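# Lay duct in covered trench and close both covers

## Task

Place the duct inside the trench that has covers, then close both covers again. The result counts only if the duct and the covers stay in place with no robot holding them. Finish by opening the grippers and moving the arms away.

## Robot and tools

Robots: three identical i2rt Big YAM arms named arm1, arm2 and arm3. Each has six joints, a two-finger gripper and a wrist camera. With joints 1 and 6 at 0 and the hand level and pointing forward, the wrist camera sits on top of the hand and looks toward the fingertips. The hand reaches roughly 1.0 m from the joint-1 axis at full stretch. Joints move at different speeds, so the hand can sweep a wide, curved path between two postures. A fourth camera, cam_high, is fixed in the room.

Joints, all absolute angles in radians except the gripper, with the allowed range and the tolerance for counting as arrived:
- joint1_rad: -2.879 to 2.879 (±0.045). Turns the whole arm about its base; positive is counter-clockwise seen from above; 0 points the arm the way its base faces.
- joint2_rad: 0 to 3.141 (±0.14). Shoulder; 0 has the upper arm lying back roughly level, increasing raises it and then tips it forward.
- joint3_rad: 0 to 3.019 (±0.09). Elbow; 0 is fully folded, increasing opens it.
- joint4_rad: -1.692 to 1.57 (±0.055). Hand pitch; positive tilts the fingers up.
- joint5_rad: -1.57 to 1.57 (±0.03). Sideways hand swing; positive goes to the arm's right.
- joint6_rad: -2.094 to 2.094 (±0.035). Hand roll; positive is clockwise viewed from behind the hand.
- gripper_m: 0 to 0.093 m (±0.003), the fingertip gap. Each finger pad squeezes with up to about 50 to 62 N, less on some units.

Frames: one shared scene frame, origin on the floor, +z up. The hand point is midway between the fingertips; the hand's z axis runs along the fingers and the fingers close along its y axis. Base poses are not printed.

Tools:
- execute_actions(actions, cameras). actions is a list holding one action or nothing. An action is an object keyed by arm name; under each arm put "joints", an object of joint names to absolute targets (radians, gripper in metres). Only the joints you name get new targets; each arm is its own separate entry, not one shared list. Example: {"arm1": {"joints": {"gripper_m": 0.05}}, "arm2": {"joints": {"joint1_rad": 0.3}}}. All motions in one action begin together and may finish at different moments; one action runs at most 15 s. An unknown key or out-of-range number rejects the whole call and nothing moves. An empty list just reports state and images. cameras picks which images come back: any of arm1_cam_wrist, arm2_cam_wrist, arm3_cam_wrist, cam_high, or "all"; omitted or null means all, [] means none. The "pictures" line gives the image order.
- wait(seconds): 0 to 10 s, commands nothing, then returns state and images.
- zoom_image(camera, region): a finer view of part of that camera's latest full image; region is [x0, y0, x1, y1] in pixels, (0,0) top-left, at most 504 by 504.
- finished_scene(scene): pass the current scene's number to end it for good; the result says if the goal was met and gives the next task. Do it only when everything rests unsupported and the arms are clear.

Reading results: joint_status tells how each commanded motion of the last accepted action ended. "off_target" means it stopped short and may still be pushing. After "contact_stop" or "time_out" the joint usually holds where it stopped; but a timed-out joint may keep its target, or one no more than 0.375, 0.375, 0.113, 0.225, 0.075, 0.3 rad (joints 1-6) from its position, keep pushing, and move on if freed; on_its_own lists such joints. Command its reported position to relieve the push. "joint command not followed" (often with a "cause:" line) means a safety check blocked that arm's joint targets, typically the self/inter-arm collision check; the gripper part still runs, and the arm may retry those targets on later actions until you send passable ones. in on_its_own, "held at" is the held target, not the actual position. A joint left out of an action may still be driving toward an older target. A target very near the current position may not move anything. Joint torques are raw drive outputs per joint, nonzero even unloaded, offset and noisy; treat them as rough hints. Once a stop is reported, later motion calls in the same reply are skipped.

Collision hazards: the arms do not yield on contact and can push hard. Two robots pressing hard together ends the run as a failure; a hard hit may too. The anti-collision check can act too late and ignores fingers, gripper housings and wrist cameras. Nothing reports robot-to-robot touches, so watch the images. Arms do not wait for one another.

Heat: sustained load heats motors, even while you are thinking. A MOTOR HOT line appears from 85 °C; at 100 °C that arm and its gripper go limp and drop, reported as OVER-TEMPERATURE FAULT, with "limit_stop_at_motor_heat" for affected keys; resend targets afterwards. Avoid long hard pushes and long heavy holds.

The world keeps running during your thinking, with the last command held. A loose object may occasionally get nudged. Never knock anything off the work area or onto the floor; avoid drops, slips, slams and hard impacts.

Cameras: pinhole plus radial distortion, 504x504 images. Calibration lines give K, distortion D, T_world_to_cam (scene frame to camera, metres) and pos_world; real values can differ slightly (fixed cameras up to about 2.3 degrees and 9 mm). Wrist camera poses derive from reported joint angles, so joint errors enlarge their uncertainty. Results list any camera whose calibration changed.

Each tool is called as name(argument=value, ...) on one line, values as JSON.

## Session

execute_actions(actions=[])

Scene clock: 0.00 s.
Joint torques (N m, as the arm reports them, + toward a larger angle): no reading
arm1.joint_positions: joint1_rad=-0.095 joint2_rad=+0.533 joint3_rad=+1.380 joint4_rad=-1.233 joint5_rad=-0.024 joint6_rad=+0.119 gripper_m=+0.094
arm1.joint_status: not commanded
arm1.hand: x=-0.7589 y=-0.0802 z=+1.4921 quat_wxyz=(-0.558, -0.076, -0.826, -0.016) (m; scene frame)
arm2.joint_positions: joint1_rad=+0.438 joint2_rad=+0.638 joint3_rad=+1.342 joint4_rad=-1.428 joint5_rad=+0.038 joint6_rad=-0.488 gripper_m=+0.095
arm2.joint_status: not commanded
arm2.hand: x=-0.0539 y=-0.3349 z=+1.2471 quat_wxyz=(-0.320, +0.854, -0.315, -0.263) (m; scene frame)
arm3.joint_positions: joint1_rad=+0.373 joint2_rad=+0.596 joint3_rad=+1.389 joint4_rad=-1.196 joint5_rad=+0.250 joint6_rad=+0.225 gripper_m=+0.095
arm3.joint_status: not commanded
arm3.hand: x=+0.7365 y=-0.1469 z=+1.5442 quat_wxyz=(-0.065, -0.830, +0.004, +0.554) (m; scene frame)
pictures: arm1_cam_wrist, arm2_cam_wrist, arm3_cam_wrist, cam_high
camera_calibration (this result's frames):
arm1_cam_wrist: T_world_to_cam=[[-0.106471, -0.98978, -0.0948668, -0.0161305], [-0.841135, 0.140537, -0.522246, 0.158055], [0.530241, 0.0241916, -0.847502, 1.79691], [0, 0, 0, 1]] pos_world=[-0.821569, -0.0816483, 1.6039]
arm2_cam_wrist: T_world_to_cam=[[0.700758, 0.613555, 0.36399, -0.213206], [0.693623, -0.705277, -0.146529, -0.00781097], [0.16681, 0.355154, -0.919804, 1.3987], [0, 0, 0, 1]] pos_world=[-0.0784945, -0.37145, 1.36299]
arm3_cam_wrist: T_world_to_cam=[[-0.0629361, 0.992835, -0.101574, 0.352156], [0.842698, -0.0016615, -0.538383, 0.214641], [-0.534695, -0.11948, -0.836556, 1.78871], [0, 0, 0, 1]] pos_world=[0.7977, -0.135561, 1.64768]
Images, in order (width x height): arm1_cam_wrist 504x504, arm2_cam_wrist 504x504, arm3_cam_wrist 504x504, cam_high 504x504.

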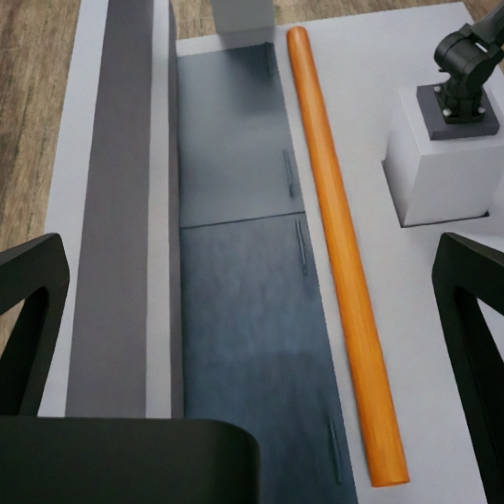

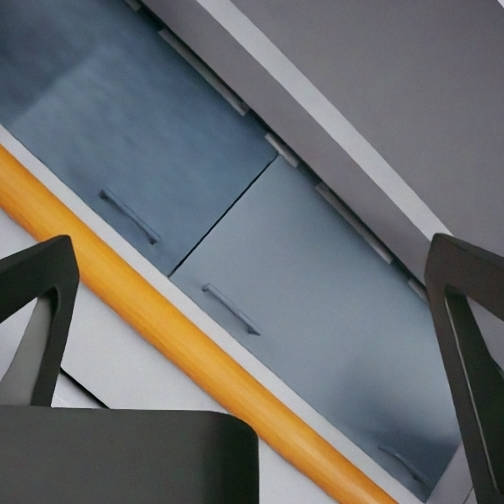

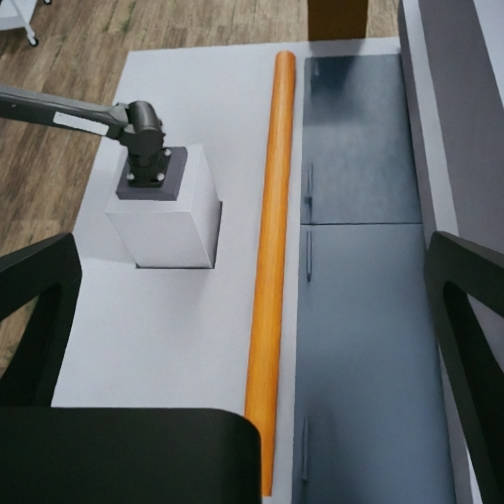

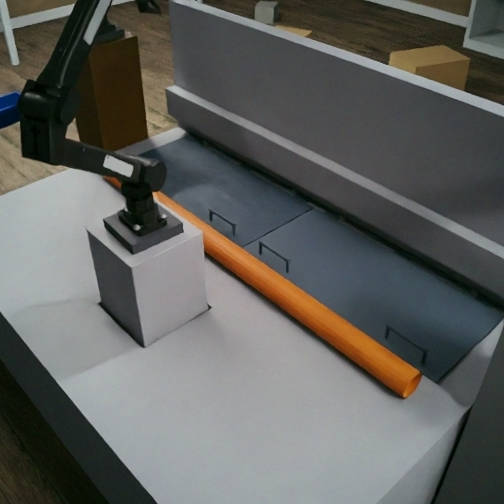

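zoom_image(camera="cam_high", region=[350, 310, 470, 430])

zoom_image(camera="cam_high", region=[70, 120, 250, 280])

zoom_image(camera="arm1_cam_wrist", region=[160, 10, 420, 270])

zoom_image(camera="arm3_cam_wrist", region=[200, 30, 460, 290])

Region (350, 310, 470, 430) of cam_high's 504x504 image, scaled by 4.200, with more detail than that image has.

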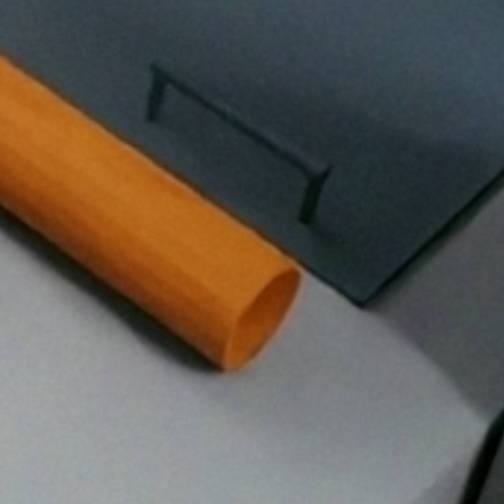

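Region (70, 120, 250, 280) of cam_high's 504x504 image, scaled by 2.800, with more detail than that image has.

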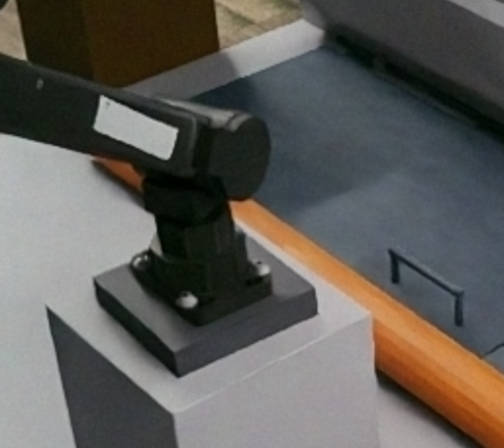

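Region (160, 10, 420, 270) of arm1_cam_wrist's 504x504 image, scaled by 1.938, with more detail than that image has.

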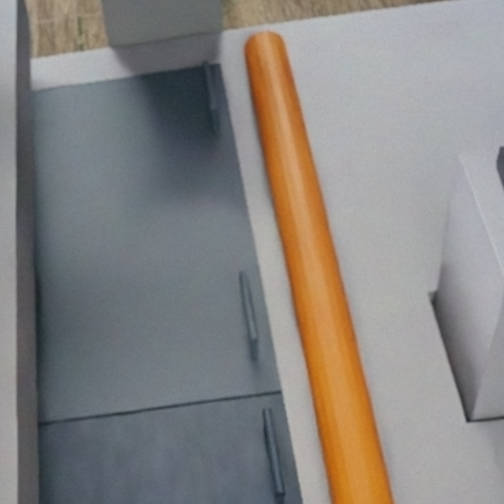

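Region (200, 30, 460, 290) of arm3_cam_wrist's 504x504 image, scaled by 1.938, with more detail than that image has.

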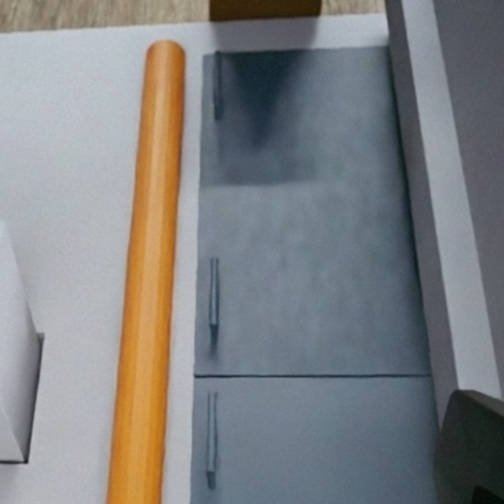

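execute_actions(actions=[{"arm1":{"joints":{"joint1_rad":-0.36,"joint2_rad":1.9,"joint3_rad":0.74,"joint4_rad":-0.2,"joint5_rad":-0.1,"joint6_rad":-0.3,"gripper_m":0.045}},"arm3":{"joints":{"joint1_rad":0.29,"joint2_rad":2.05,"joint3_rad":0.77,"joint4_rad":-0.1,"joint5_rad":0.1,"joint6_rad":0.3,"gripper_m":0.045}},"arm2":{"joints":{"joint1_rad":0.092,"joint2_rad":1.855,"joint3_rad":0.545,"joint4_rad":-0.26,"joint5_rad":0.0,"joint6_rad":-1.528,"gripper_m":0.093}}}])

Scene clock: 66.40 s.
Joint torques (N m, as the arm reports them, + toward a larger angle): arm1=[ -0.18 -14.77   3.59   1.49   0.    -0.1 ] | arm2=[ 0.72 -9.3   2.28  0.74 -0.21 -0.02] | arm3=[ -1.   -16.29   2.42   1.31  -0.02   0.1 ]
arm1.joint_positions: joint1_rad=-0.351 joint2_rad=+1.902 joint3_rad=+0.740 joint4_rad=-0.212 joint5_rad=-0.097 joint6_rad=-0.290 gripper_m=+0.045
arm1.joint_status: all done
arm1.hand: x=-0.5794 y=-0.1928 z=+0.7936 quat_wxyz=(-0.108, -0.021, -0.994, -0.012) (m; scene frame)
arm2.joint_positions: joint1_rad=+0.093 joint2_rad=+1.844 joint3_rad=+0.538 joint4_rad=-0.279 joint5_rad=+0.001 joint6_rad=-1.519 gripper_m=+0.093
arm2.joint_status: all done
arm2.hand: x=+0.0183 y=-0.2635 z=+0.6150 quat_wxyz=(+0.003, +1.000, -0.003, +0.003) (m; scene frame)
arm3.joint_positions: joint1_rad=+0.301 joint2_rad=+2.056 joint3_rad=+0.764 joint4_rad=-0.113 joint5_rad=+0.102 joint6_rad=+0.291 gripper_m=+0.045
arm3.joint_status: all done
arm3.hand: x=+0.5793 y=-0.2069 z=+0.7928 quat_wxyz=(+0.023, -0.995, -0.006, +0.095) (m; scene frame)
pictures: arm1_cam_wrist, arm2_cam_wrist, arm3_cam_wrist, cam_high
camera_calibration (this result's frames):
arm1_cam_wrist: T_world_to_cam=[[-0.0241721, -0.9995, -0.0204013, -0.188041], [-0.915687, 0.0139469, 0.401651, -0.840746], [-0.401165, 0.0283899, -0.915566, 0.627707], [0, 0, 0, 1]] pos_world=[-0.522591, -0.194041, 0.908557]
arm2_cam_wrist: T_world_to_cam=[[0.00675042, 0.999503, -0.0307885, 0.279637], [0.813349, 0.0124237, 0.581643, -0.361032], [0.581737, -0.0289682, -0.812861, 0.605296], [0, 0, 0, 1]] pos_world=[-0.0603661, -0.257478, 0.710623]
arm3_cam_wrist: T_world_to_cam=[[-0.0141494, 0.998373, 0.0552423, 0.174076], [0.913975, -0.00949288, 0.405661, -0.848909], [0.405525, 0.0562299, -0.912353, 0.620637], [0, 0, 0, 1]] pos_world=[0.526661, -0.216749, 0.900992]
Images, in order (width x height): arm1_cam_wrist 504x504, arm2_cam_wrist 504x504, arm3_cam_wrist 504x504, cam_high 504x504.

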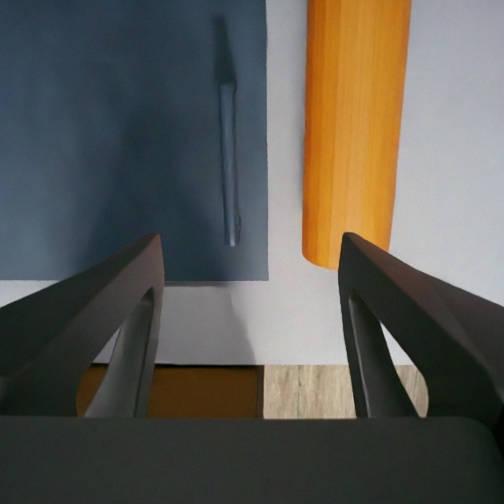

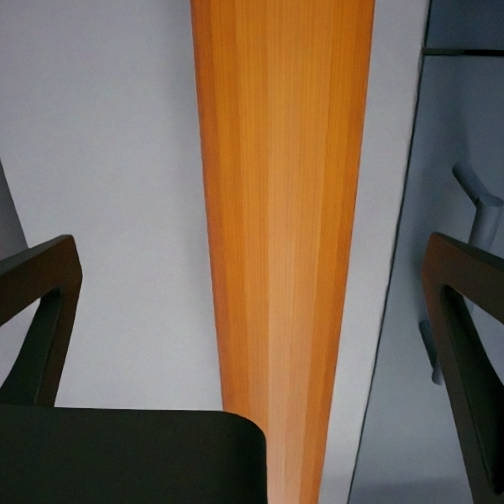

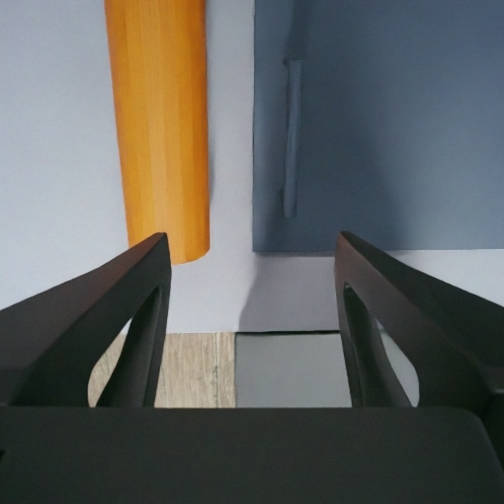

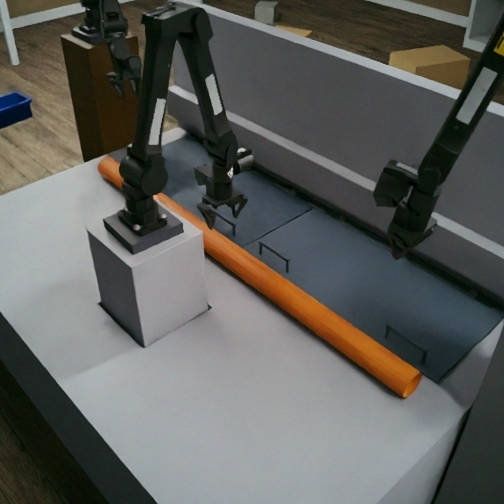

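execute_actions(actions=[{"arm1":{"joints":{"joint1_rad":-0.395,"joint2_rad":2.441,"joint3_rad":0.936,"joint4_rad":-0.166,"joint5_rad":-0.245,"joint6_rad":-0.4}},"arm3":{"joints":{"joint1_rad":0.29,"joint2_rad":2.585,"joint3_rad":0.964,"joint4_rad":-0.031,"joint5_rad":0.252,"joint6_rad":0.32}},"arm2":{"joints":{"joint1_rad":0.117,"joint2_rad":2.048,"joint3_rad":0.601,"joint4_rad":-0.11,"joint6_rad":-1.497}}}], cameras=["arm2_cam_wrist","cam_high"])

Scene clock: 102.63 s.
Joint torques (N m, as the arm reports them, + toward a larger angle): arm1=[ -0.15 -17.78   0.31   0.25  -0.16  -0.14] | arm2=[  1.51 -11.31   1.02   0.84  -0.21   0.14] | arm3=[ -0.99 -18.46  -0.81   0.14   0.27   0.12]
arm1.joint_positions: joint1_rad=-0.384 joint2_rad=+2.457 joint3_rad=+0.932 joint4_rad=-0.165 joint5_rad=-0.240 joint6_rad=-0.390 gripper_m=+0.045
arm1.joint_status: all done
arm1.hand: x=-0.6330 y=-0.1618 z=+0.6143 quat_wxyz=(+0.011, +0.000, -0.992, -0.129) (m; scene frame)
arm2.joint_positions: joint1_rad=+0.109 joint2_rad=+2.042 joint3_rad=+0.599 joint4_rad=-0.129 joint5_rad=+0.001 joint6_rad=-1.505 gripper_m=+0.093
arm2.joint_status: all done
arm2.hand: x=+0.0128 y=-0.2464 z=+0.5649 quat_wxyz=(-0.003, +1.000, -0.002, +0.002) (m; scene frame)
arm3.joint_positions: joint1_rad=+0.301 joint2_rad=+2.599 joint3_rad=+0.961 joint4_rad=-0.031 joint5_rad=+0.250 joint6_rad=+0.310 gripper_m=+0.045
arm3.joint_status: all done
arm3.hand: x=+0.6402 y=-0.1614 z=+0.6148 quat_wxyz=(+0.132, -0.991, -0.006, -0.007) (m; scene frame)
pictures: arm2_cam_wrist, cam_high
camera_calibration (this result's frames):
arm2_cam_wrist: T_world_to_cam=[[0.00440067, 0.999831, -0.0178277, 0.253846], [0.813658, 0.00678382, 0.581304, -0.328834], [0.581327, -0.0170638, -0.813491, 0.571658], [0, 0, 0, 1]] pos_world=[-0.0658791, -0.241818, 0.660717]
Images, in order (width x height): arm2_cam_wrist 504x504, cam_high 504x504.

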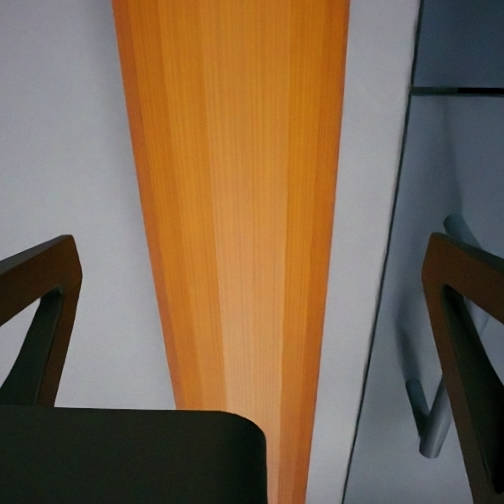

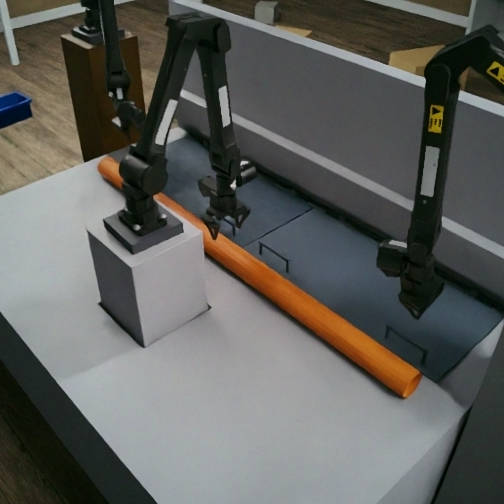

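execute_actions(actions=[{"arm2":{"joints":{"joint2_rad":2.197,"joint3_rad":0.63,"joint4_rad":0.0}}}], cameras=[])

execute_actions(actions=[{"arm2":{"joints":{"joint2_rad":2.328,"joint3_rad":0.677,"joint4_rad":0.09}}}], cameras=["arm2_cam_wrist"])

Scene clock: 106.33 s.
Joint torques (N m, as the arm reports them, + toward a larger angle): arm1=[ -0.08 -18.2    0.35   0.21  -0.17  -0.12] | arm2=[  1.39 -12.42   0.09   0.85  -0.2    0.11] | arm3=[ -0.94 -18.48  -0.8    0.15   0.28   0.11]
arm1.joint_positions: joint1_rad=-0.384 joint2_rad=+2.457 joint3_rad=+0.932 joint4_rad=-0.165 joint5_rad=-0.240 joint6_rad=-0.390 gripper_m=+0.045
arm1.joint_status: not commanded
arm1.hand: x=-0.6330 y=-0.1618 z=+0.6143 quat_wxyz=(+0.011, +0.000, -0.992, -0.129) (m; scene frame)
arm2.joint_positions: joint1_rad=+0.109 joint2_rad=+2.191 joint3_rad=+0.629 joint4_rad=-0.018 joint5_rad=+0.001 joint6_rad=-1.505 gripper_m=+0.093
arm2.joint_status: all done
arm2.hand: x=+0.0132 y=-0.2511 z=+0.5239 quat_wxyz=(+0.002, +1.000, -0.002, +0.003) (m; scene frame)
arm3.joint_positions: joint1_rad=+0.301 joint2_rad=+2.599 joint3_rad=+0.961 joint4_rad=-0.031 joint5_rad=+0.250 joint6_rad=+0.310 gripper_m=+0.045
arm3.joint_status: not commanded
arm3.hand: x=+0.6402 y=-0.1614 z=+0.6148 quat_wxyz=(+0.132, -0.991, -0.006, -0.007) (m; scene frame)
pictures: none
No camera images: the call's "cameras" was empty. Leave "cameras" out to get every camera's image.

Scene clock: 107.27 s.
Joint torques (N m, as the arm reports them, + toward a larger angle): arm1=[ -0.07 -18.26   0.35   0.21  -0.16  -0.13] | arm2=[  1.61 -12.28  -0.45   0.74  -0.17   0.14] | arm3=[ -0.89 -18.41  -0.76   0.14   0.27   0.12]
arm1.joint_positions: joint1_rad=-0.384 joint2_rad=+2.457 joint3_rad=+0.932 joint4_rad=-0.165 joint5_rad=-0.240 joint6_rad=-0.390 gripper_m=+0.045
arm1.joint_status: not commanded
arm1.hand: x=-0.6330 y=-0.1618 z=+0.6143 quat_wxyz=(+0.011, +0.000, -0.992, -0.129) (m; scene frame)
arm2.joint_positions: joint1_rad=+0.109 joint2_rad=+2.323 joint3_rad=+0.673 joint4_rad=+0.072 joint5_rad=+0.001 joint6_rad=-1.504 gripper_m=+0.093
arm2.joint_status: all done
arm2.hand: x=+0.0132 y=-0.2505 z=+0.4867 quat_wxyz=(+0.000, +1.000, -0.003, +0.002) (m; scene frame)
arm3.joint_positions: joint1_rad=+0.301 joint2_rad=+2.599 joint3_rad=+0.961 joint4_rad=-0.031 joint5_rad=+0.250 joint6_rad=+0.310 gripper_m=+0.045
arm3.joint_status: not commanded
arm3.hand: x=+0.6402 y=-0.1614 z=+0.6148 quat_wxyz=(+0.132, -0.991, -0.006, -0.007) (m; scene frame)
pictures: arm2_cam_wrist
camera_calibration (this result's frames):
arm2_cam_wrist: T_world_to_cam=[[0.00555775, 0.999697, -0.0239618, 0.259437], [0.813895, 0.00939972, 0.580936, -0.282803], [0.580986, -0.0227311, -0.813596, 0.506298], [0, 0, 0, 1]] pos_world=[-0.0654217, -0.245192, 0.582429]
Images, in order (width x height): arm2_cam_wrist 504x504.

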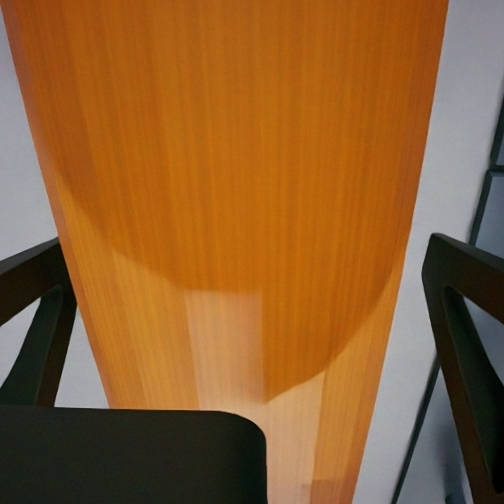

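execute_actions(actions=[{"arm2":{"joints":{"joint4_rad":0.065,"gripper_m":0.045}}}], cameras=["arm2_cam_wrist"])

Scene clock: 109.37 s.
Joint torques (N m, as the arm reports them, + toward a larger angle): arm1=[ -0.13 -18.31   0.3    0.25  -0.17  -0.12] | arm2=[  1.35 -12.43  -0.2   -0.13  -0.15   0.14] | arm3=[ -1.07 -18.36  -0.82   0.13   0.28   0.12]
arm1.joint_positions: joint1_rad=-0.384 joint2_rad=+2.457 joint3_rad=+0.932 joint4_rad=-0.165 joint5_rad=-0.240 joint6_rad=-0.390 gripper_m=+0.045
arm1.joint_status: not commanded
arm1.hand: x=-0.6330 y=-0.1618 z=+0.6143 quat_wxyz=(+0.011, +0.000, -0.992, -0.129) (m; scene frame)
arm2.joint_positions: joint1_rad=+0.110 joint2_rad=+2.323 joint3_rad=+0.671 joint4_rad=+0.070 joint5_rad=+0.000 joint6_rad=-1.506 gripper_m=+0.075
arm2.joint_status: gripper_m off_target (ended at +0.075, target +0.045); the others done
arm2.hand: x=+0.0131 y=-0.2526 z=+0.4866 quat_wxyz=(+0.002, +1.000, -0.002, +0.002) (m; scene frame)
arm3.joint_positions: joint1_rad=+0.301 joint2_rad=+2.599 joint3_rad=+0.961 joint4_rad=-0.031 joint5_rad=+0.250 joint6_rad=+0.310 gripper_m=+0.045
arm3.joint_status: not commanded
arm3.hand: x=+0.6402 y=-0.1614 z=+0.6148 quat_wxyz=(+0.132, -0.991, -0.006, -0.007) (m; scene frame)
pictures: arm2_cam_wrist
camera_calibration (this result's frames):
arm2_cam_wrist: T_world_to_cam=[[0.0036668, 0.999585, -0.028561, 0.263732], [0.813932, 0.0136094, 0.580801, -0.28159], [0.580949, -0.0253764, -0.813544, 0.505557], [0, 0, 0, 1]] pos_world=[-0.0654746, -0.246961, 0.582373]
Images, in order (width x height): arm2_cam_wrist 504x504.

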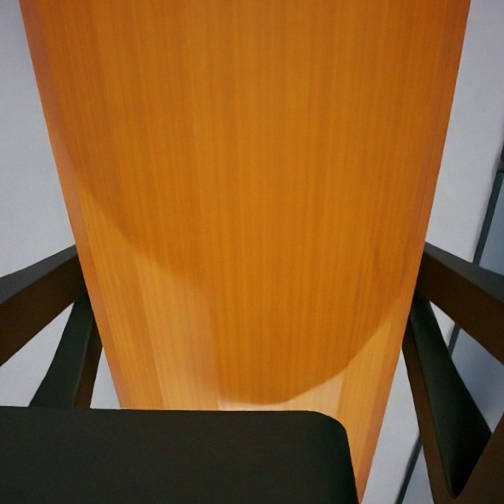

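execute_actions(actions=[{"arm2":{"joints":{"joint2_rad":2.195,"joint3_rad":0.522,"joint4_rad":0.16}}}], cameras=["cam_high"])

Scene clock: 114.53 s.
Joint torques (N m, as the arm reports them, + toward a larger angle): arm1=[ -0.14 -18.15   0.39   0.21  -0.16  -0.13] | arm2=[  1.19 -16.85  -1.93   0.64  -0.16   0.11] | arm3=[ -1.03 -18.36  -0.79   0.12   0.28   0.12]
arm1.joint_positions: joint1_rad=-0.384 joint2_rad=+2.457 joint3_rad=+0.932 joint4_rad=-0.165 joint5_rad=-0.240 joint6_rad=-0.390 gripper_m=+0.045
arm1.joint_status: not commanded
arm1.hand: x=-0.6330 y=-0.1618 z=+0.6143 quat_wxyz=(+0.011, +0.000, -0.992, -0.129) (m; scene frame)
arm2.joint_positions: joint1_rad=+0.110 joint2_rad=+2.257 joint3_rad=+0.532 joint4_rad=+0.145 joint5_rad=+0.000 joint6_rad=-1.504 gripper_m=+0.075
arm2.joint_status: all done
arm2.hand: x=+0.0157 y=-0.2959 z=+0.5094 quat_wxyz=(+0.002, +1.000, -0.003, +0.002) (m; scene frame)
arm3.joint_positions: joint1_rad=+0.301 joint2_rad=+2.599 joint3_rad=+0.961 joint4_rad=-0.031 joint5_rad=+0.250 joint6_rad=+0.310 gripper_m=+0.045
arm3.joint_status: not commanded
arm3.hand: x=+0.6402 y=-0.1614 z=+0.6148 quat_wxyz=(+0.132, -0.991, -0.006, -0.007) (m; scene frame)
pictures: cam_high
Images, in order (width x height): cam_high 504x504.

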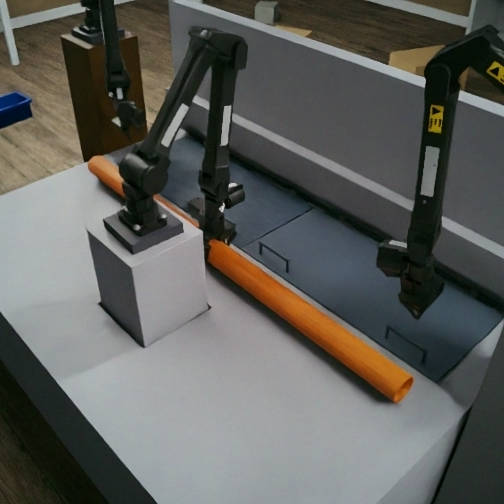

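execute_actions(actions=[])

Scene clock: 125.20 s.
Joint torques (N m, as the arm reports them, + toward a larger angle): arm1=[ -0.28 -18.17   0.35   0.22  -0.17  -0.13] | arm2=[  1.5  -16.43  -1.78   0.61  -0.16   0.11] | arm3=[ -0.99 -18.36  -0.73   0.14   0.27   0.11]
arm1.joint_positions: joint1_rad=-0.384 joint2_rad=+2.457 joint3_rad=+0.932 joint4_rad=-0.165 joint5_rad=-0.240 joint6_rad=-0.390 gripper_m=+0.045
arm1.joint_status: not commanded
arm1.hand: x=-0.6330 y=-0.1618 z=+0.6143 quat_wxyz=(+0.011, +0.000, -0.992, -0.129) (m; scene frame)
arm2.joint_positions: joint1_rad=+0.110 joint2_rad=+2.257 joint3_rad=+0.532 joint4_rad=+0.145 joint5_rad=+0.000 joint6_rad=-1.504 gripper_m=+0.075
arm2.joint_status: all done
arm2.hand: x=+0.0157 y=-0.2959 z=+0.5094 quat_wxyz=(+0.002, +1.000, -0.003, +0.002) (m; scene frame)
arm3.joint_positions: joint1_rad=+0.301 joint2_rad=+2.599 joint3_rad=+0.961 joint4_rad=-0.031 joint5_rad=+0.250 joint6_rad=+0.310 gripper_m=+0.045
arm3.joint_status: not commanded
arm3.hand: x=+0.6402 y=-0.1614 z=+0.6148 quat_wxyz=(+0.132, -0.991, -0.006, -0.007) (m; scene frame)
pictures: arm1_cam_wrist, arm2_cam_wrist, arm3_cam_wrist, cam_high
camera_calibration (this result's frames):
arm1_cam_wrist: T_world_to_cam=[[0.0128666, -0.96737, -0.253041, 0.00951657], [-0.795331, -0.163279, 0.583771, -0.882631], [-0.606039, 0.19374, -0.77148, 0.249685], [0, 0, 0, 1]] pos_world=[-0.550788, -0.183283, 0.710289]
arm2_cam_wrist: T_world_to_cam=[[0.00556521, 0.999619, -0.027031, 0.30692], [0.814005, 0.0111724, 0.58075, -0.297022], [0.580831, -0.0252353, -0.813633, 0.521554], [0, 0, 0, 1]] pos_world=[-0.0628651, -0.290323, 0.605145]
arm3_cam_wrist: T_world_to_cam=[[-0.0234101, 0.962839, 0.26906, 0.00806706], [0.812646, -0.138429, 0.566077, -0.886436], [0.582287, 0.231903, -0.779207, 0.264316], [0, 0, 0, 1]] pos_world=[0.56664, -0.191771, 0.705578]
Images, in order (width x height): arm1_cam_wrist 504x504, arm2_cam_wrist 504x504, arm3_cam_wrist 504x504, cam_high 504x504.

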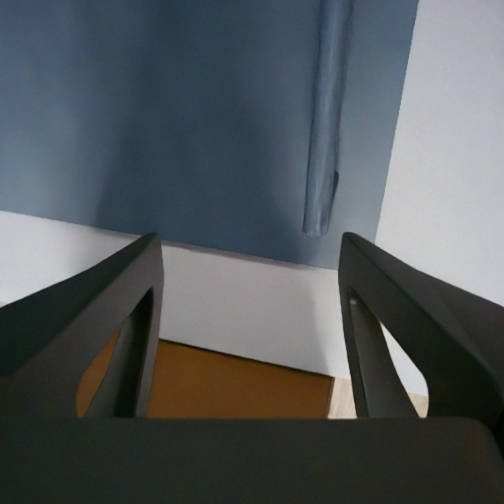

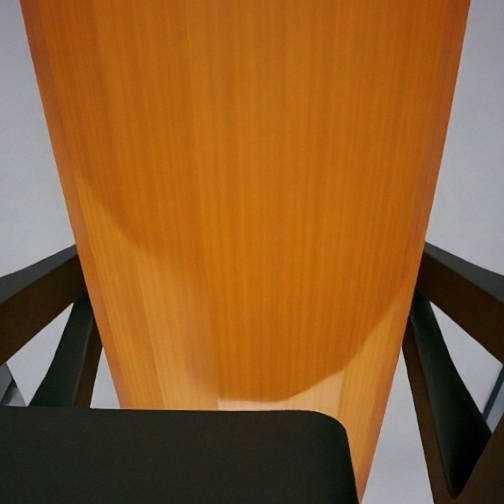

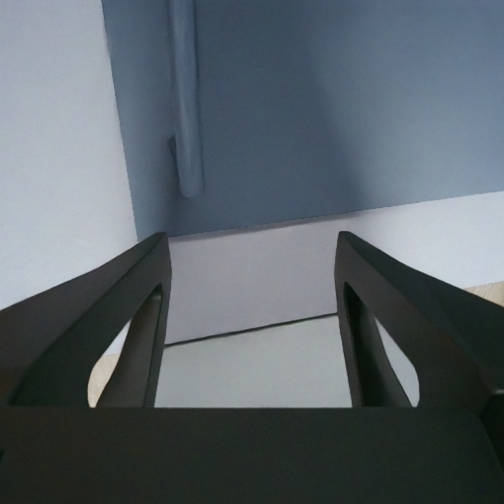

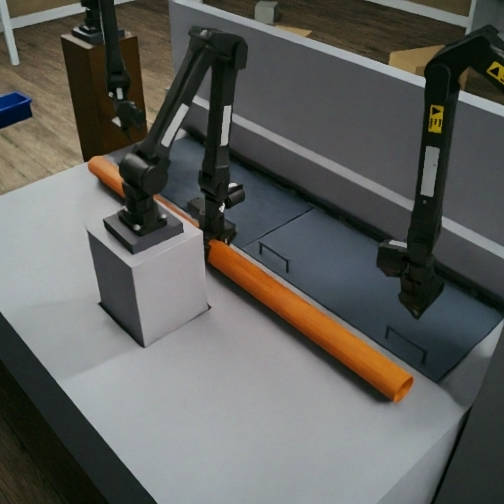

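execute_actions(actions=[{"arm1":{"joints":{"joint1_rad":-0.547,"joint2_rad":2.682,"joint3_rad":1.195,"joint4_rad":-0.374,"joint5_rad":-0.442,"joint6_rad":-0.609,"gripper_m":0.045}},"arm3":{"joints":{"joint1_rad":0.445,"joint2_rad":2.809,"joint3_rad":1.243,"joint4_rad":-0.253,"joint5_rad":0.466,"joint6_rad":0.514,"gripper_m":0.045}}}])

Scene clock: 129.33 s.
Joint torques (N m, as the arm reports them, + toward a larger angle): arm1=[  1.54 -18.44   0.72  -0.46  -0.29  -0.15] | arm2=[  1.37 -16.63  -1.7    0.7   -0.15   0.13] | arm3=[ -0.75 -19.43  -0.5   -0.6    0.43   0.13]
arm1.joint_positions: joint1_rad=-0.557 joint2_rad=+2.685 joint3_rad=+1.185 joint4_rad=-0.366 joint5_rad=-0.438 joint6_rad=-0.598 gripper_m=+0.045
arm1.joint_status: all done
arm1.hand: x=-0.6328 y=-0.1942 z=+0.5536 quat_wxyz=(+0.005, -0.008, -0.967, -0.255) (m; scene frame)
arm2.joint_positions: joint1_rad=+0.110 joint2_rad=+2.257 joint3_rad=+0.532 joint4_rad=+0.145 joint5_rad=+0.000 joint6_rad=-1.504 gripper_m=+0.075
arm2.joint_status: not commanded
arm2.hand: x=+0.0157 y=-0.2959 z=+0.5094 quat_wxyz=(+0.002, +1.000, -0.003, +0.002) (m; scene frame)
arm3.joint_positions: joint1_rad=+0.454 joint2_rad=+2.818 joint3_rad=+1.239 joint4_rad=-0.244 joint5_rad=+0.463 joint6_rad=+0.504 gripper_m=+0.045
arm3.joint_status: all done
arm3.hand: x=+0.6280 y=-0.1848 z=+0.5516 quat_wxyz=(+0.257, -0.966, -0.009, -0.001) (m; scene frame)
pictures: arm1_cam_wrist, arm2_cam_wrist, arm3_cam_wrist, cam_high
camera_calibration (this result's frames):
arm1_cam_wrist: T_world_to_cam=[[-0.00226376, -0.872167, -0.489202, 0.102463], [-0.80506, -0.288601, 0.518254, -0.846499], [-0.593189, 0.39501, -0.701494, 0.217781], [0, 0, 0, 1]] pos_world=[-0.552065, -0.240961, 0.641599]
arm2_cam_wrist: T_world_to_cam=[[0.00556521, 0.999619, -0.027031, 0.30692], [0.814005, 0.0111724, 0.58075, -0.297022], [0.580831, -0.0252353, -0.813633, 0.521554], [0, 0, 0, 1]] pos_world=[-0.0628651, -0.290323, 0.605145]
arm3_cam_wrist: T_world_to_cam=[[-0.0261078, 0.863426, 0.503799, -0.098826], [0.821281, -0.268798, 0.503234, -0.838903], [0.569926, 0.426899, -0.702098, 0.228888], [0, 0, 0, 1]] pos_world=[0.555946, -0.237878, 0.632655]
Images, in order (width x height): arm1_cam_wrist 504x504, arm2_cam_wrist 504x504, arm3_cam_wrist 504x504, cam_high 504x504.

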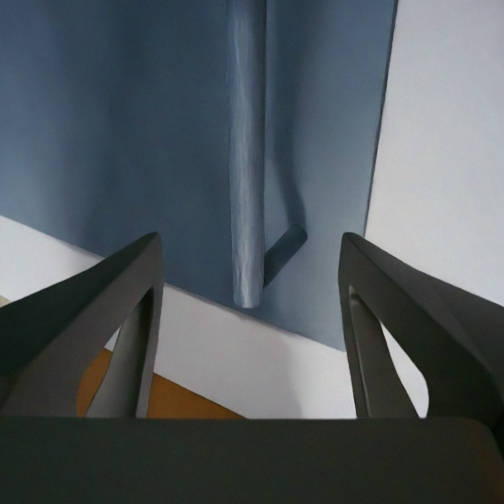

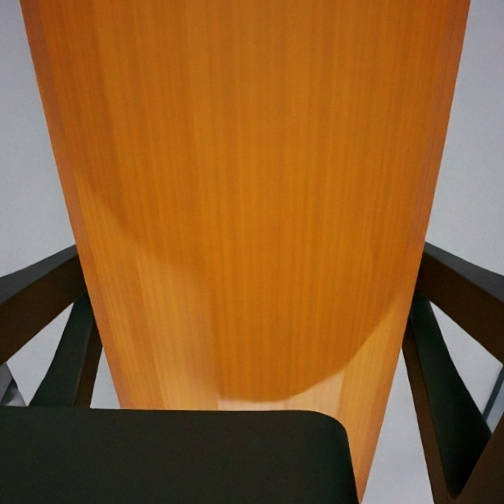

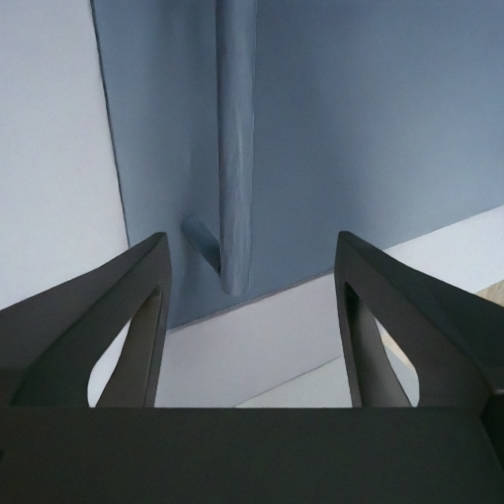

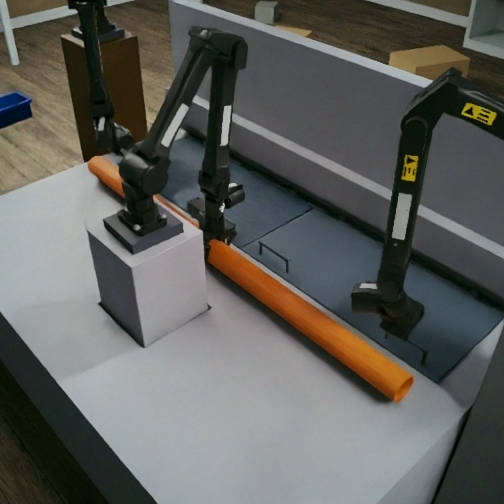

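execute_actions(actions=[{"arm1":{"joints":{"joint1_rad":-0.521,"joint2_rad":2.752,"joint3_rad":1.213,"joint4_rad":-0.311,"joint5_rad":-0.448,"joint6_rad":-0.573}},"arm3":{"joints":{"joint1_rad":0.421,"joint2_rad":2.882,"joint3_rad":1.287,"joint4_rad":-0.210,"joint5_rad":0.471,"joint6_rad":0.480}}}], cameras=["arm1_cam_wrist","arm3_cam_wrist"])

Scene clock: 132.20 s.
Joint torques (N m, as the arm reports them, + toward a larger angle): arm1=[  1.15 -17.74  -0.21   0.23  -0.28   0.04] | arm2=[  1.5  -16.35  -1.76   0.71  -0.15   0.12] | arm3=[ -1.08 -18.25  -0.97   0.15   0.44  -0.04]
arm1.joint_positions: joint1_rad=-0.532 joint2_rad=+2.749 joint3_rad=+1.212 joint4_rad=-0.318 joint5_rad=-0.443 joint6_rad=-0.583 gripper_m=+0.045
arm1.joint_status: all done
arm1.hand: x=-0.6338 y=-0.1824 z=+0.5288 quat_wxyz=(+0.004, -0.002, -0.967, -0.254) (m; scene frame)
arm2.joint_positions: joint1_rad=+0.110 joint2_rad=+2.257 joint3_rad=+0.532 joint4_rad=+0.145 joint5_rad=+0.000 joint6_rad=-1.504 gripper_m=+0.075
arm2.joint_status: not commanded
arm2.hand: x=+0.0157 y=-0.2959 z=+0.5094 quat_wxyz=(+0.002, +1.000, -0.003, +0.002) (m; scene frame)
arm3.joint_positions: joint1_rad=+0.432 joint2_rad=+2.878 joint3_rad=+1.290 joint4_rad=-0.216 joint5_rad=+0.469 joint6_rad=+0.489 gripper_m=+0.045
arm3.joint_status: all done
arm3.hand: x=+0.6230 y=-0.1782 z=+0.5282 quat_wxyz=(+0.256, -0.967, -0.004, +0.003) (m; scene frame)
pictures: arm1_cam_wrist, arm3_cam_wrist
camera_calibration (this result's frames):
arm1_cam_wrist: T_world_to_cam=[[0.00930128, -0.872808, -0.487975, 0.107197], [-0.804644, -0.296261, 0.514565, -0.830261], [-0.593684, 0.38786, -0.705056, 0.195345], [0, 0, 0, 1]] pos_world=[-0.553089, -0.228178, 0.617262]
arm3_cam_wrist: T_world_to_cam=[[-0.0142045, 0.865232, 0.50117, -0.0985807], [0.824976, -0.273072, 0.49482, -0.81985], [0.56499, 0.420482, -0.709917, 0.218488], [0, 0, 0, 1]] pos_world=[0.551512, -0.230453, 0.610192]
Images, in order (width x height): arm1_cam_wrist 504x504, arm3_cam_wrist 504x504.

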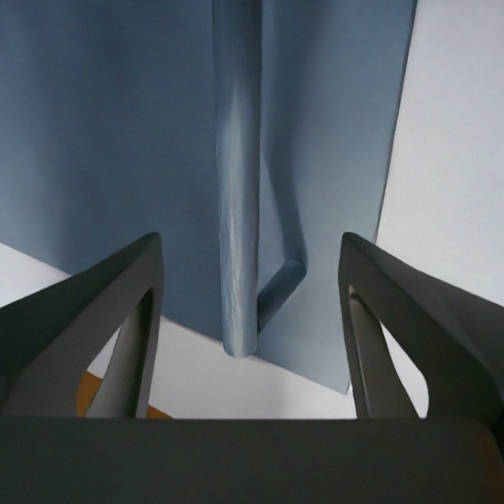

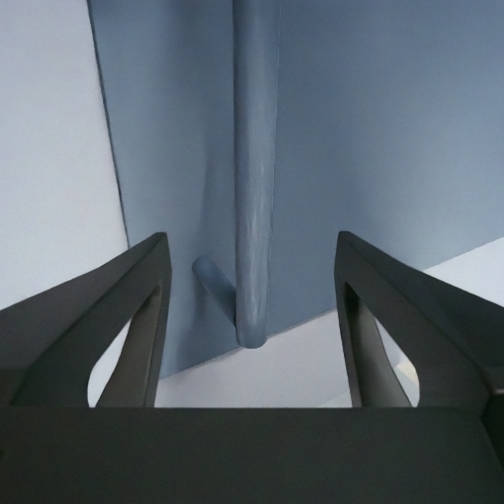

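execute_actions(actions=[{"arm1":{"joints":{"joint1_rad":-0.475,"joint2_rad":2.819,"joint3_rad":1.241,"joint4_rad":-0.256,"joint5_rad":-0.458,"joint6_rad":-0.547}},"arm3":{"joints":{"joint1_rad":0.381,"joint2_rad":2.950,"joint3_rad":1.345,"joint4_rad":-0.188,"joint5_rad":0.478,"joint6_rad":0.456}}}], cameras=["arm1_cam_wrist","arm3_cam_wrist"])

Scene clock: 134.23 s.
Joint torques (N m, as the arm reports them, + toward a larger angle): arm1=[  1.5  -17.9   -0.57   0.18  -0.27   0.03] | arm2=[  1.52 -16.54  -1.81   0.55  -0.17   0.13] | arm3=[ -0.53 -18.63  -0.92   0.17   0.42  -0.04]
arm1.joint_positions: joint1_rad=-0.481 joint2_rad=+2.817 joint3_rad=+1.241 joint4_rad=-0.263 joint5_rad=-0.454 joint6_rad=-0.557 gripper_m=+0.045
arm1.joint_status: all done
arm1.hand: x=-0.6338 y=-0.1609 z=+0.5025 quat_wxyz=(+0.004, +0.011, -0.967, -0.254) (m; scene frame)
arm2.joint_positions: joint1_rad=+0.110 joint2_rad=+2.257 joint3_rad=+0.532 joint4_rad=+0.145 joint5_rad=+0.000 joint6_rad=-1.504 gripper_m=+0.075
arm2.joint_status: not commanded
arm2.hand: x=+0.0157 y=-0.2959 z=+0.5094 quat_wxyz=(+0.002, +1.000, -0.003, +0.002) (m; scene frame)
arm3.joint_positions: joint1_rad=+0.388 joint2_rad=+2.947 joint3_rad=+1.346 joint4_rad=-0.194 joint5_rad=+0.476 joint6_rad=+0.466 gripper_m=+0.045
arm3.joint_status: all done
arm3.hand: x=+0.6209 y=-0.1611 z=+0.5017 quat_wxyz=(+0.257, -0.966, +0.007, +0.000) (m; scene frame)
pictures: arm1_cam_wrist, arm3_cam_wrist
camera_calibration (this result's frames):
arm1_cam_wrist: T_world_to_cam=[[0.0346376, -0.871822, -0.488597, 0.129677], [-0.799618, -0.317446, 0.509744, -0.808125], [-0.599509, 0.373035, -0.70812, 0.163878], [0, 0, 0, 1]] pos_world=[-0.552436, -0.204613, 0.591342]
arm3_cam_wrist: T_world_to_cam=[[0.00493513, 0.863988, 0.503488, -0.113357], [0.818322, -0.292871, 0.494547, -0.799231], [0.574739, 0.409575, -0.708465, 0.185151], [0, 0, 0, 1]] pos_world=[0.548174, -0.211966, 0.583504]
Images, in order (width x height): arm1_cam_wrist 504x504, arm3_cam_wrist 504x504.

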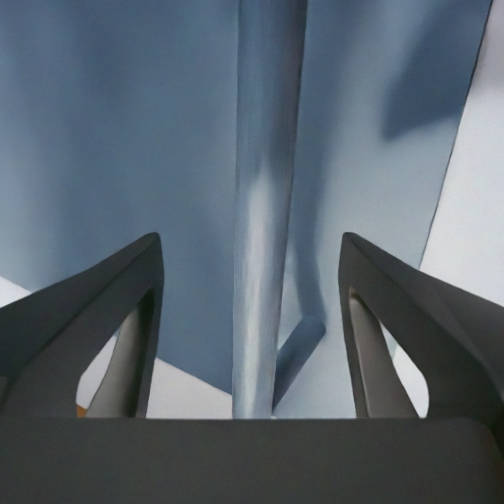

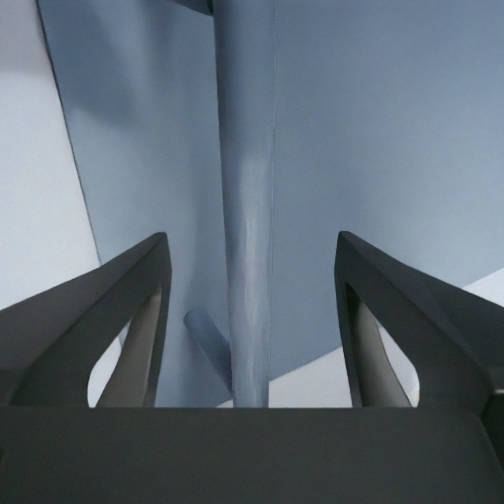

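Both bars are between the fingers. Closing.

execute_actions(actions=[{"arm1":{"joints":{"gripper_m":0.004}},"arm3":{"joints":{"gripper_m":0.004}}}], cameras=["arm1_cam_wrist","arm3_cam_wrist"])

Scene clock: 135.57 s.
Joint torques (N m, as the arm reports them, + toward a larger angle): arm1=[  0.98 -17.71  -0.73   0.06  -0.5   -0.05] | arm2=[  1.48 -16.42  -1.72   0.53  -0.16   0.12] | arm3=[ -0.6  -18.44  -0.98   0.04   0.6   -0.03]
arm1.joint_positions: joint1_rad=-0.481 joint2_rad=+2.817 joint3_rad=+1.241 joint4_rad=-0.259 joint5_rad=-0.447 joint6_rad=-0.549 gripper_m=+0.010
arm1.joint_status: gripper_m off_target (ended at +0.010, target +0.004)
arm1.hand: x=-0.6334 y=-0.1622 z=+0.5016 quat_wxyz=(+0.005, +0.008, -0.968, -0.251) (m; scene frame)
arm2.joint_positions: joint1_rad=+0.110 joint2_rad=+2.257 joint3_rad=+0.532 joint4_rad=+0.145 joint5_rad=+0.000 joint6_rad=-1.504 gripper_m=+0.075
arm2.joint_status: not commanded
arm2.hand: x=+0.0157 y=-0.2959 z=+0.5094 quat_wxyz=(+0.002, +1.000, -0.003, +0.002) (m; scene frame)
arm3.joint_positions: joint1_rad=+0.388 joint2_rad=+2.947 joint3_rad=+1.346 joint4_rad=-0.192 joint5_rad=+0.472 joint6_rad=+0.464 gripper_m=+0.010
arm3.joint_status: gripper_m off_target (ended at +0.010, target +0.004)
arm3.hand: x=+0.6206 y=-0.1619 z=+0.5012 quat_wxyz=(+0.255, -0.967, +0.007, +0.000) (m; scene frame)
pictures: arm1_cam_wrist, arm3_cam_wrist
camera_calibration (this result's frames):
arm1_cam_wrist: T_world_to_cam=[[0.028177, -0.875529, -0.482343, 0.120301], [-0.79984, -0.309166, 0.514462, -0.808927], [-0.599551, 0.371301, -0.708995, 0.164165], [0, 0, 0, 1]] pos_world=[-0.551977, -0.20572, 0.590581]
arm3_cam_wrist: T_world_to_cam=[[0.00446995, 0.86633, 0.499452, -0.109738], [0.818327, -0.290228, 0.496094, -0.799369], [0.574736, 0.406498, -0.710238, 0.185733], [0, 0, 0, 1]] pos_world=[0.547889, -0.21243, 0.583286]
Images, in order (width x height): arm1_cam_wrist 504x504, arm3_cam_wrist 504x504.

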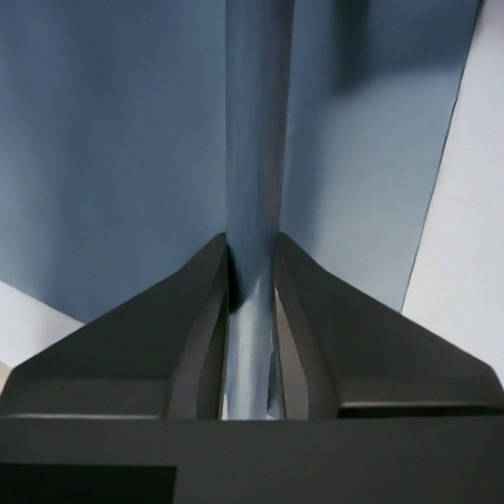

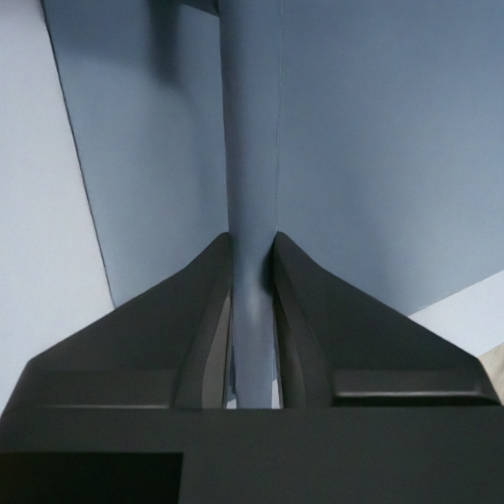

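execute_actions(actions=[{"arm1":{"joints":{"joint1_rad":-0.402,"joint2_rad":2.673,"joint3_rad":1.087,"joint4_rad":-0.161,"joint5_rad":-0.350,"joint6_rad":-0.446,"gripper_m":0.004}},"arm3":{"joints":{"joint1_rad":0.304,"joint2_rad":2.803,"joint3_rad":1.190,"joint4_rad":-0.100,"joint5_rad":0.366,"joint6_rad":0.358,"gripper_m":0.004}}}], cameras=["cam_high"])

Scene clock: 138.97 s.
Joint torques (N m, as the arm reports them, + toward a larger angle): arm1=[  1.69 -24.65  -5.29  -0.99  -0.92  -0.01] | arm2=[  1.62 -16.31  -1.67   0.53  -0.14   0.14] | arm3=[ -1.43 -24.73  -4.71  -1.     1.11  -0.04]
arm1.joint_positions: joint1_rad=-0.420 joint2_rad=+2.747 joint3_rad=+1.141 joint4_rad=-0.135 joint5_rad=-0.325 joint6_rad=-0.450 gripper_m=+0.010
arm1.joint_status: gripper_m off_target (ended at +0.010, target +0.004); the others done
arm1.hand: x=-0.6336 y=-0.1604 z=+0.5158 quat_wxyz=(+0.010, +0.006, -0.984, -0.178) (m; scene frame)
arm2.joint_positions: joint1_rad=+0.110 joint2_rad=+2.257 joint3_rad=+0.532 joint4_rad=+0.145 joint5_rad=+0.000 joint6_rad=-1.504 gripper_m=+0.075
arm2.joint_status: not commanded
arm2.hand: x=+0.0157 y=-0.2959 z=+0.5094 quat_wxyz=(+0.002, +1.000, -0.003, +0.002) (m; scene frame)
arm3.joint_positions: joint1_rad=+0.320 joint2_rad=+2.872 joint3_rad=+1.239 joint4_rad=-0.078 joint5_rad=+0.346 joint6_rad=+0.367 gripper_m=+0.010
arm3.joint_status: gripper_m off_target (ended at +0.010, target +0.004); the others done
arm3.hand: x=+0.6208 y=-0.1580 z=+0.5188 quat_wxyz=(+0.184, -0.983, +0.007, -0.005) (m; scene frame)
pictures: cam_high
Images, in order (width x height): cam_high 504x504.

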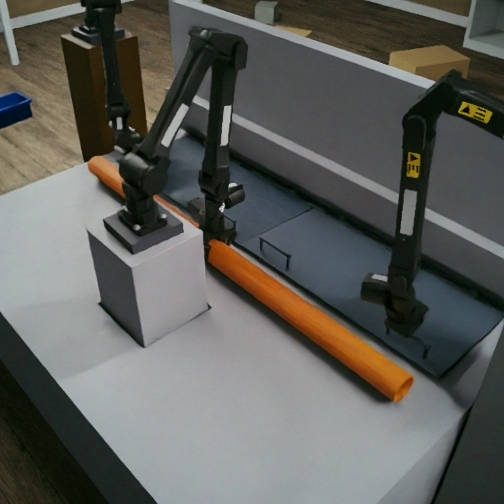

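execute_actions(actions=[{"arm1":{"joints":{"joint1_rad":-0.314,"joint2_rad":2.453,"joint3_rad":0.913,"joint4_rad":-0.081,"joint5_rad":-0.27,"joint6_rad":-0.340,"gripper_m":0.004}},"arm3":{"joints":{"joint1_rad":0.212,"joint2_rad":2.590,"joint3_rad":1.015,"joint4_rad":-0.025,"joint5_rad":0.289,"joint6_rad":0.250,"gripper_m":0.004}}}], cameras=["cam_high"])

Scene clock: 143.17 s.
Joint torques (N m, as the arm reports them, + toward a larger angle): arm1=[  1.14 -23.38  -2.24  -0.51  -1.07  -0.04] | arm2=[  1.28 -16.87  -1.74   0.63  -0.16   0.14] | arm3=[ -0.97 -24.7   -2.26  -0.62   1.33  -0.01]
arm1.joint_positions: joint1_rad=-0.325 joint2_rad=+2.526 joint3_rad=+0.933 joint4_rad=-0.061 joint5_rad=-0.239 joint6_rad=-0.338 gripper_m=+0.010
arm1.joint_status: joint5_rad time_out (moved +0.086 of +0.055); gripper_m off_target (ended at +0.010, target +0.004); the others done
arm1.on_its_own: joint5_rad reads -0.239 and still pushes toward -0.270 since a time_out
arm1.hand: x=-0.6333 y=-0.1405 z=+0.5891 quat_wxyz=(+0.002, +0.006, -0.992, -0.122) (m; scene frame)
arm2.joint_positions: joint1_rad=+0.110 joint2_rad=+2.257 joint3_rad=+0.532 joint4_rad=+0.145 joint5_rad=+0.000 joint6_rad=-1.504 gripper_m=+0.075
arm2.joint_status: not commanded
arm2.hand: x=+0.0157 y=-0.2959 z=+0.5094 quat_wxyz=(+0.002, +1.000, -0.003, +0.002) (m; scene frame)
arm3.joint_positions: joint1_rad=+0.222 joint2_rad=+2.666 joint3_rad=+1.032 joint4_rad=-0.009 joint5_rad=+0.263 joint6_rad=+0.255 gripper_m=+0.010
arm3.joint_status: gripper_m off_target (ended at +0.010, target +0.004); the others done
arm3.hand: x=+0.6199 y=-0.1367 z=+0.5904 quat_wxyz=(+0.134, -0.991, +0.007, -0.002) (m; scene frame)
pictures: cam_high
Images, in order (width x height): cam_high 504x504.

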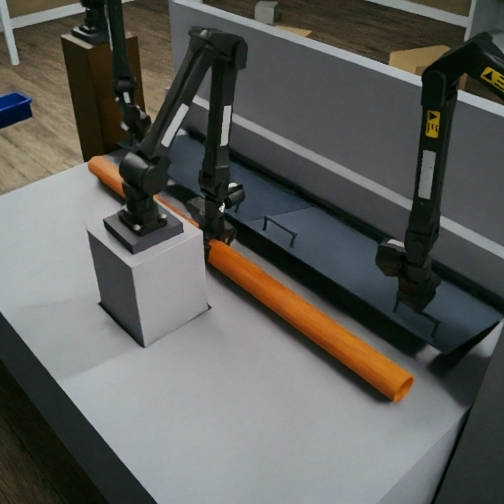

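execute_actions(actions=[{"arm1":{"joints":{"joint1_rad":-0.066,"joint2_rad":2.210,"joint3_rad":0.732,"joint4_rad":-0.066,"joint5_rad":-0.024,"joint6_rad":-0.084,"gripper_m":0.004}},"arm3":{"joints":{"joint1_rad":-0.030,"joint2_rad":2.363,"joint3_rad":0.839,"joint4_rad":-0.020,"joint5_rad":0.024,"joint6_rad":0.002,"gripper_m":0.004}}}], cameras=["cam_high"])

Scene clock: 146.03 s.
Joint torques (N m, as the arm reports them, + toward a larger angle): arm1=[  1.64 -20.43  -0.92  -0.26  -0.61  -0.03] | arm2=[  1.77 -16.92  -1.79   0.61  -0.16   0.1 ] | arm3=[ -0.28 -22.67  -1.48  -0.46   0.36   0.  ]
arm1.joint_positions: joint1_rad=-0.081 joint2_rad=+2.266 joint3_rad=+0.746 joint4_rad=-0.048 joint5_rad=-0.002 joint6_rad=-0.083 gripper_m=+0.010
arm1.joint_status: gripper_m off_target (ended at +0.010, target +0.004); the others done
arm1.hand: x=-0.6347 y=-0.0964 z=+0.6677 quat_wxyz=(-0.001, +0.005, -1.000, +0.003) (m; scene frame)
arm2.joint_positions: joint1_rad=+0.110 joint2_rad=+2.257 joint3_rad=+0.532 joint4_rad=+0.145 joint5_rad=+0.000 joint6_rad=-1.504 gripper_m=+0.075
arm2.joint_status: not commanded
arm2.hand: x=+0.0157 y=-0.2959 z=+0.5094 quat_wxyz=(+0.002, +1.000, -0.003, +0.002) (m; scene frame)
arm3.joint_positions: joint1_rad=-0.027 joint2_rad=+2.429 joint3_rad=+0.853 joint4_rad=-0.003 joint5_rad=+0.015 joint6_rad=+0.003 gripper_m=+0.010
arm3.joint_status: gripper_m off_target (ended at +0.010, target +0.004); the others done
arm3.hand: x=+0.6208 y=-0.0913 z=+0.6664 quat_wxyz=(+0.006, -1.000, +0.010, -0.003) (m; scene frame)
pictures: cam_high
Images, in order (width x height): cam_high 504x504.

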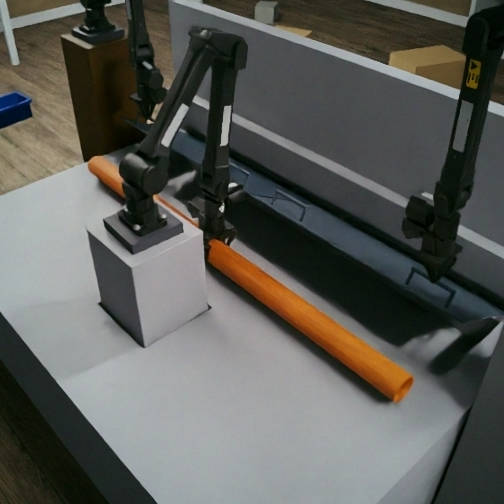

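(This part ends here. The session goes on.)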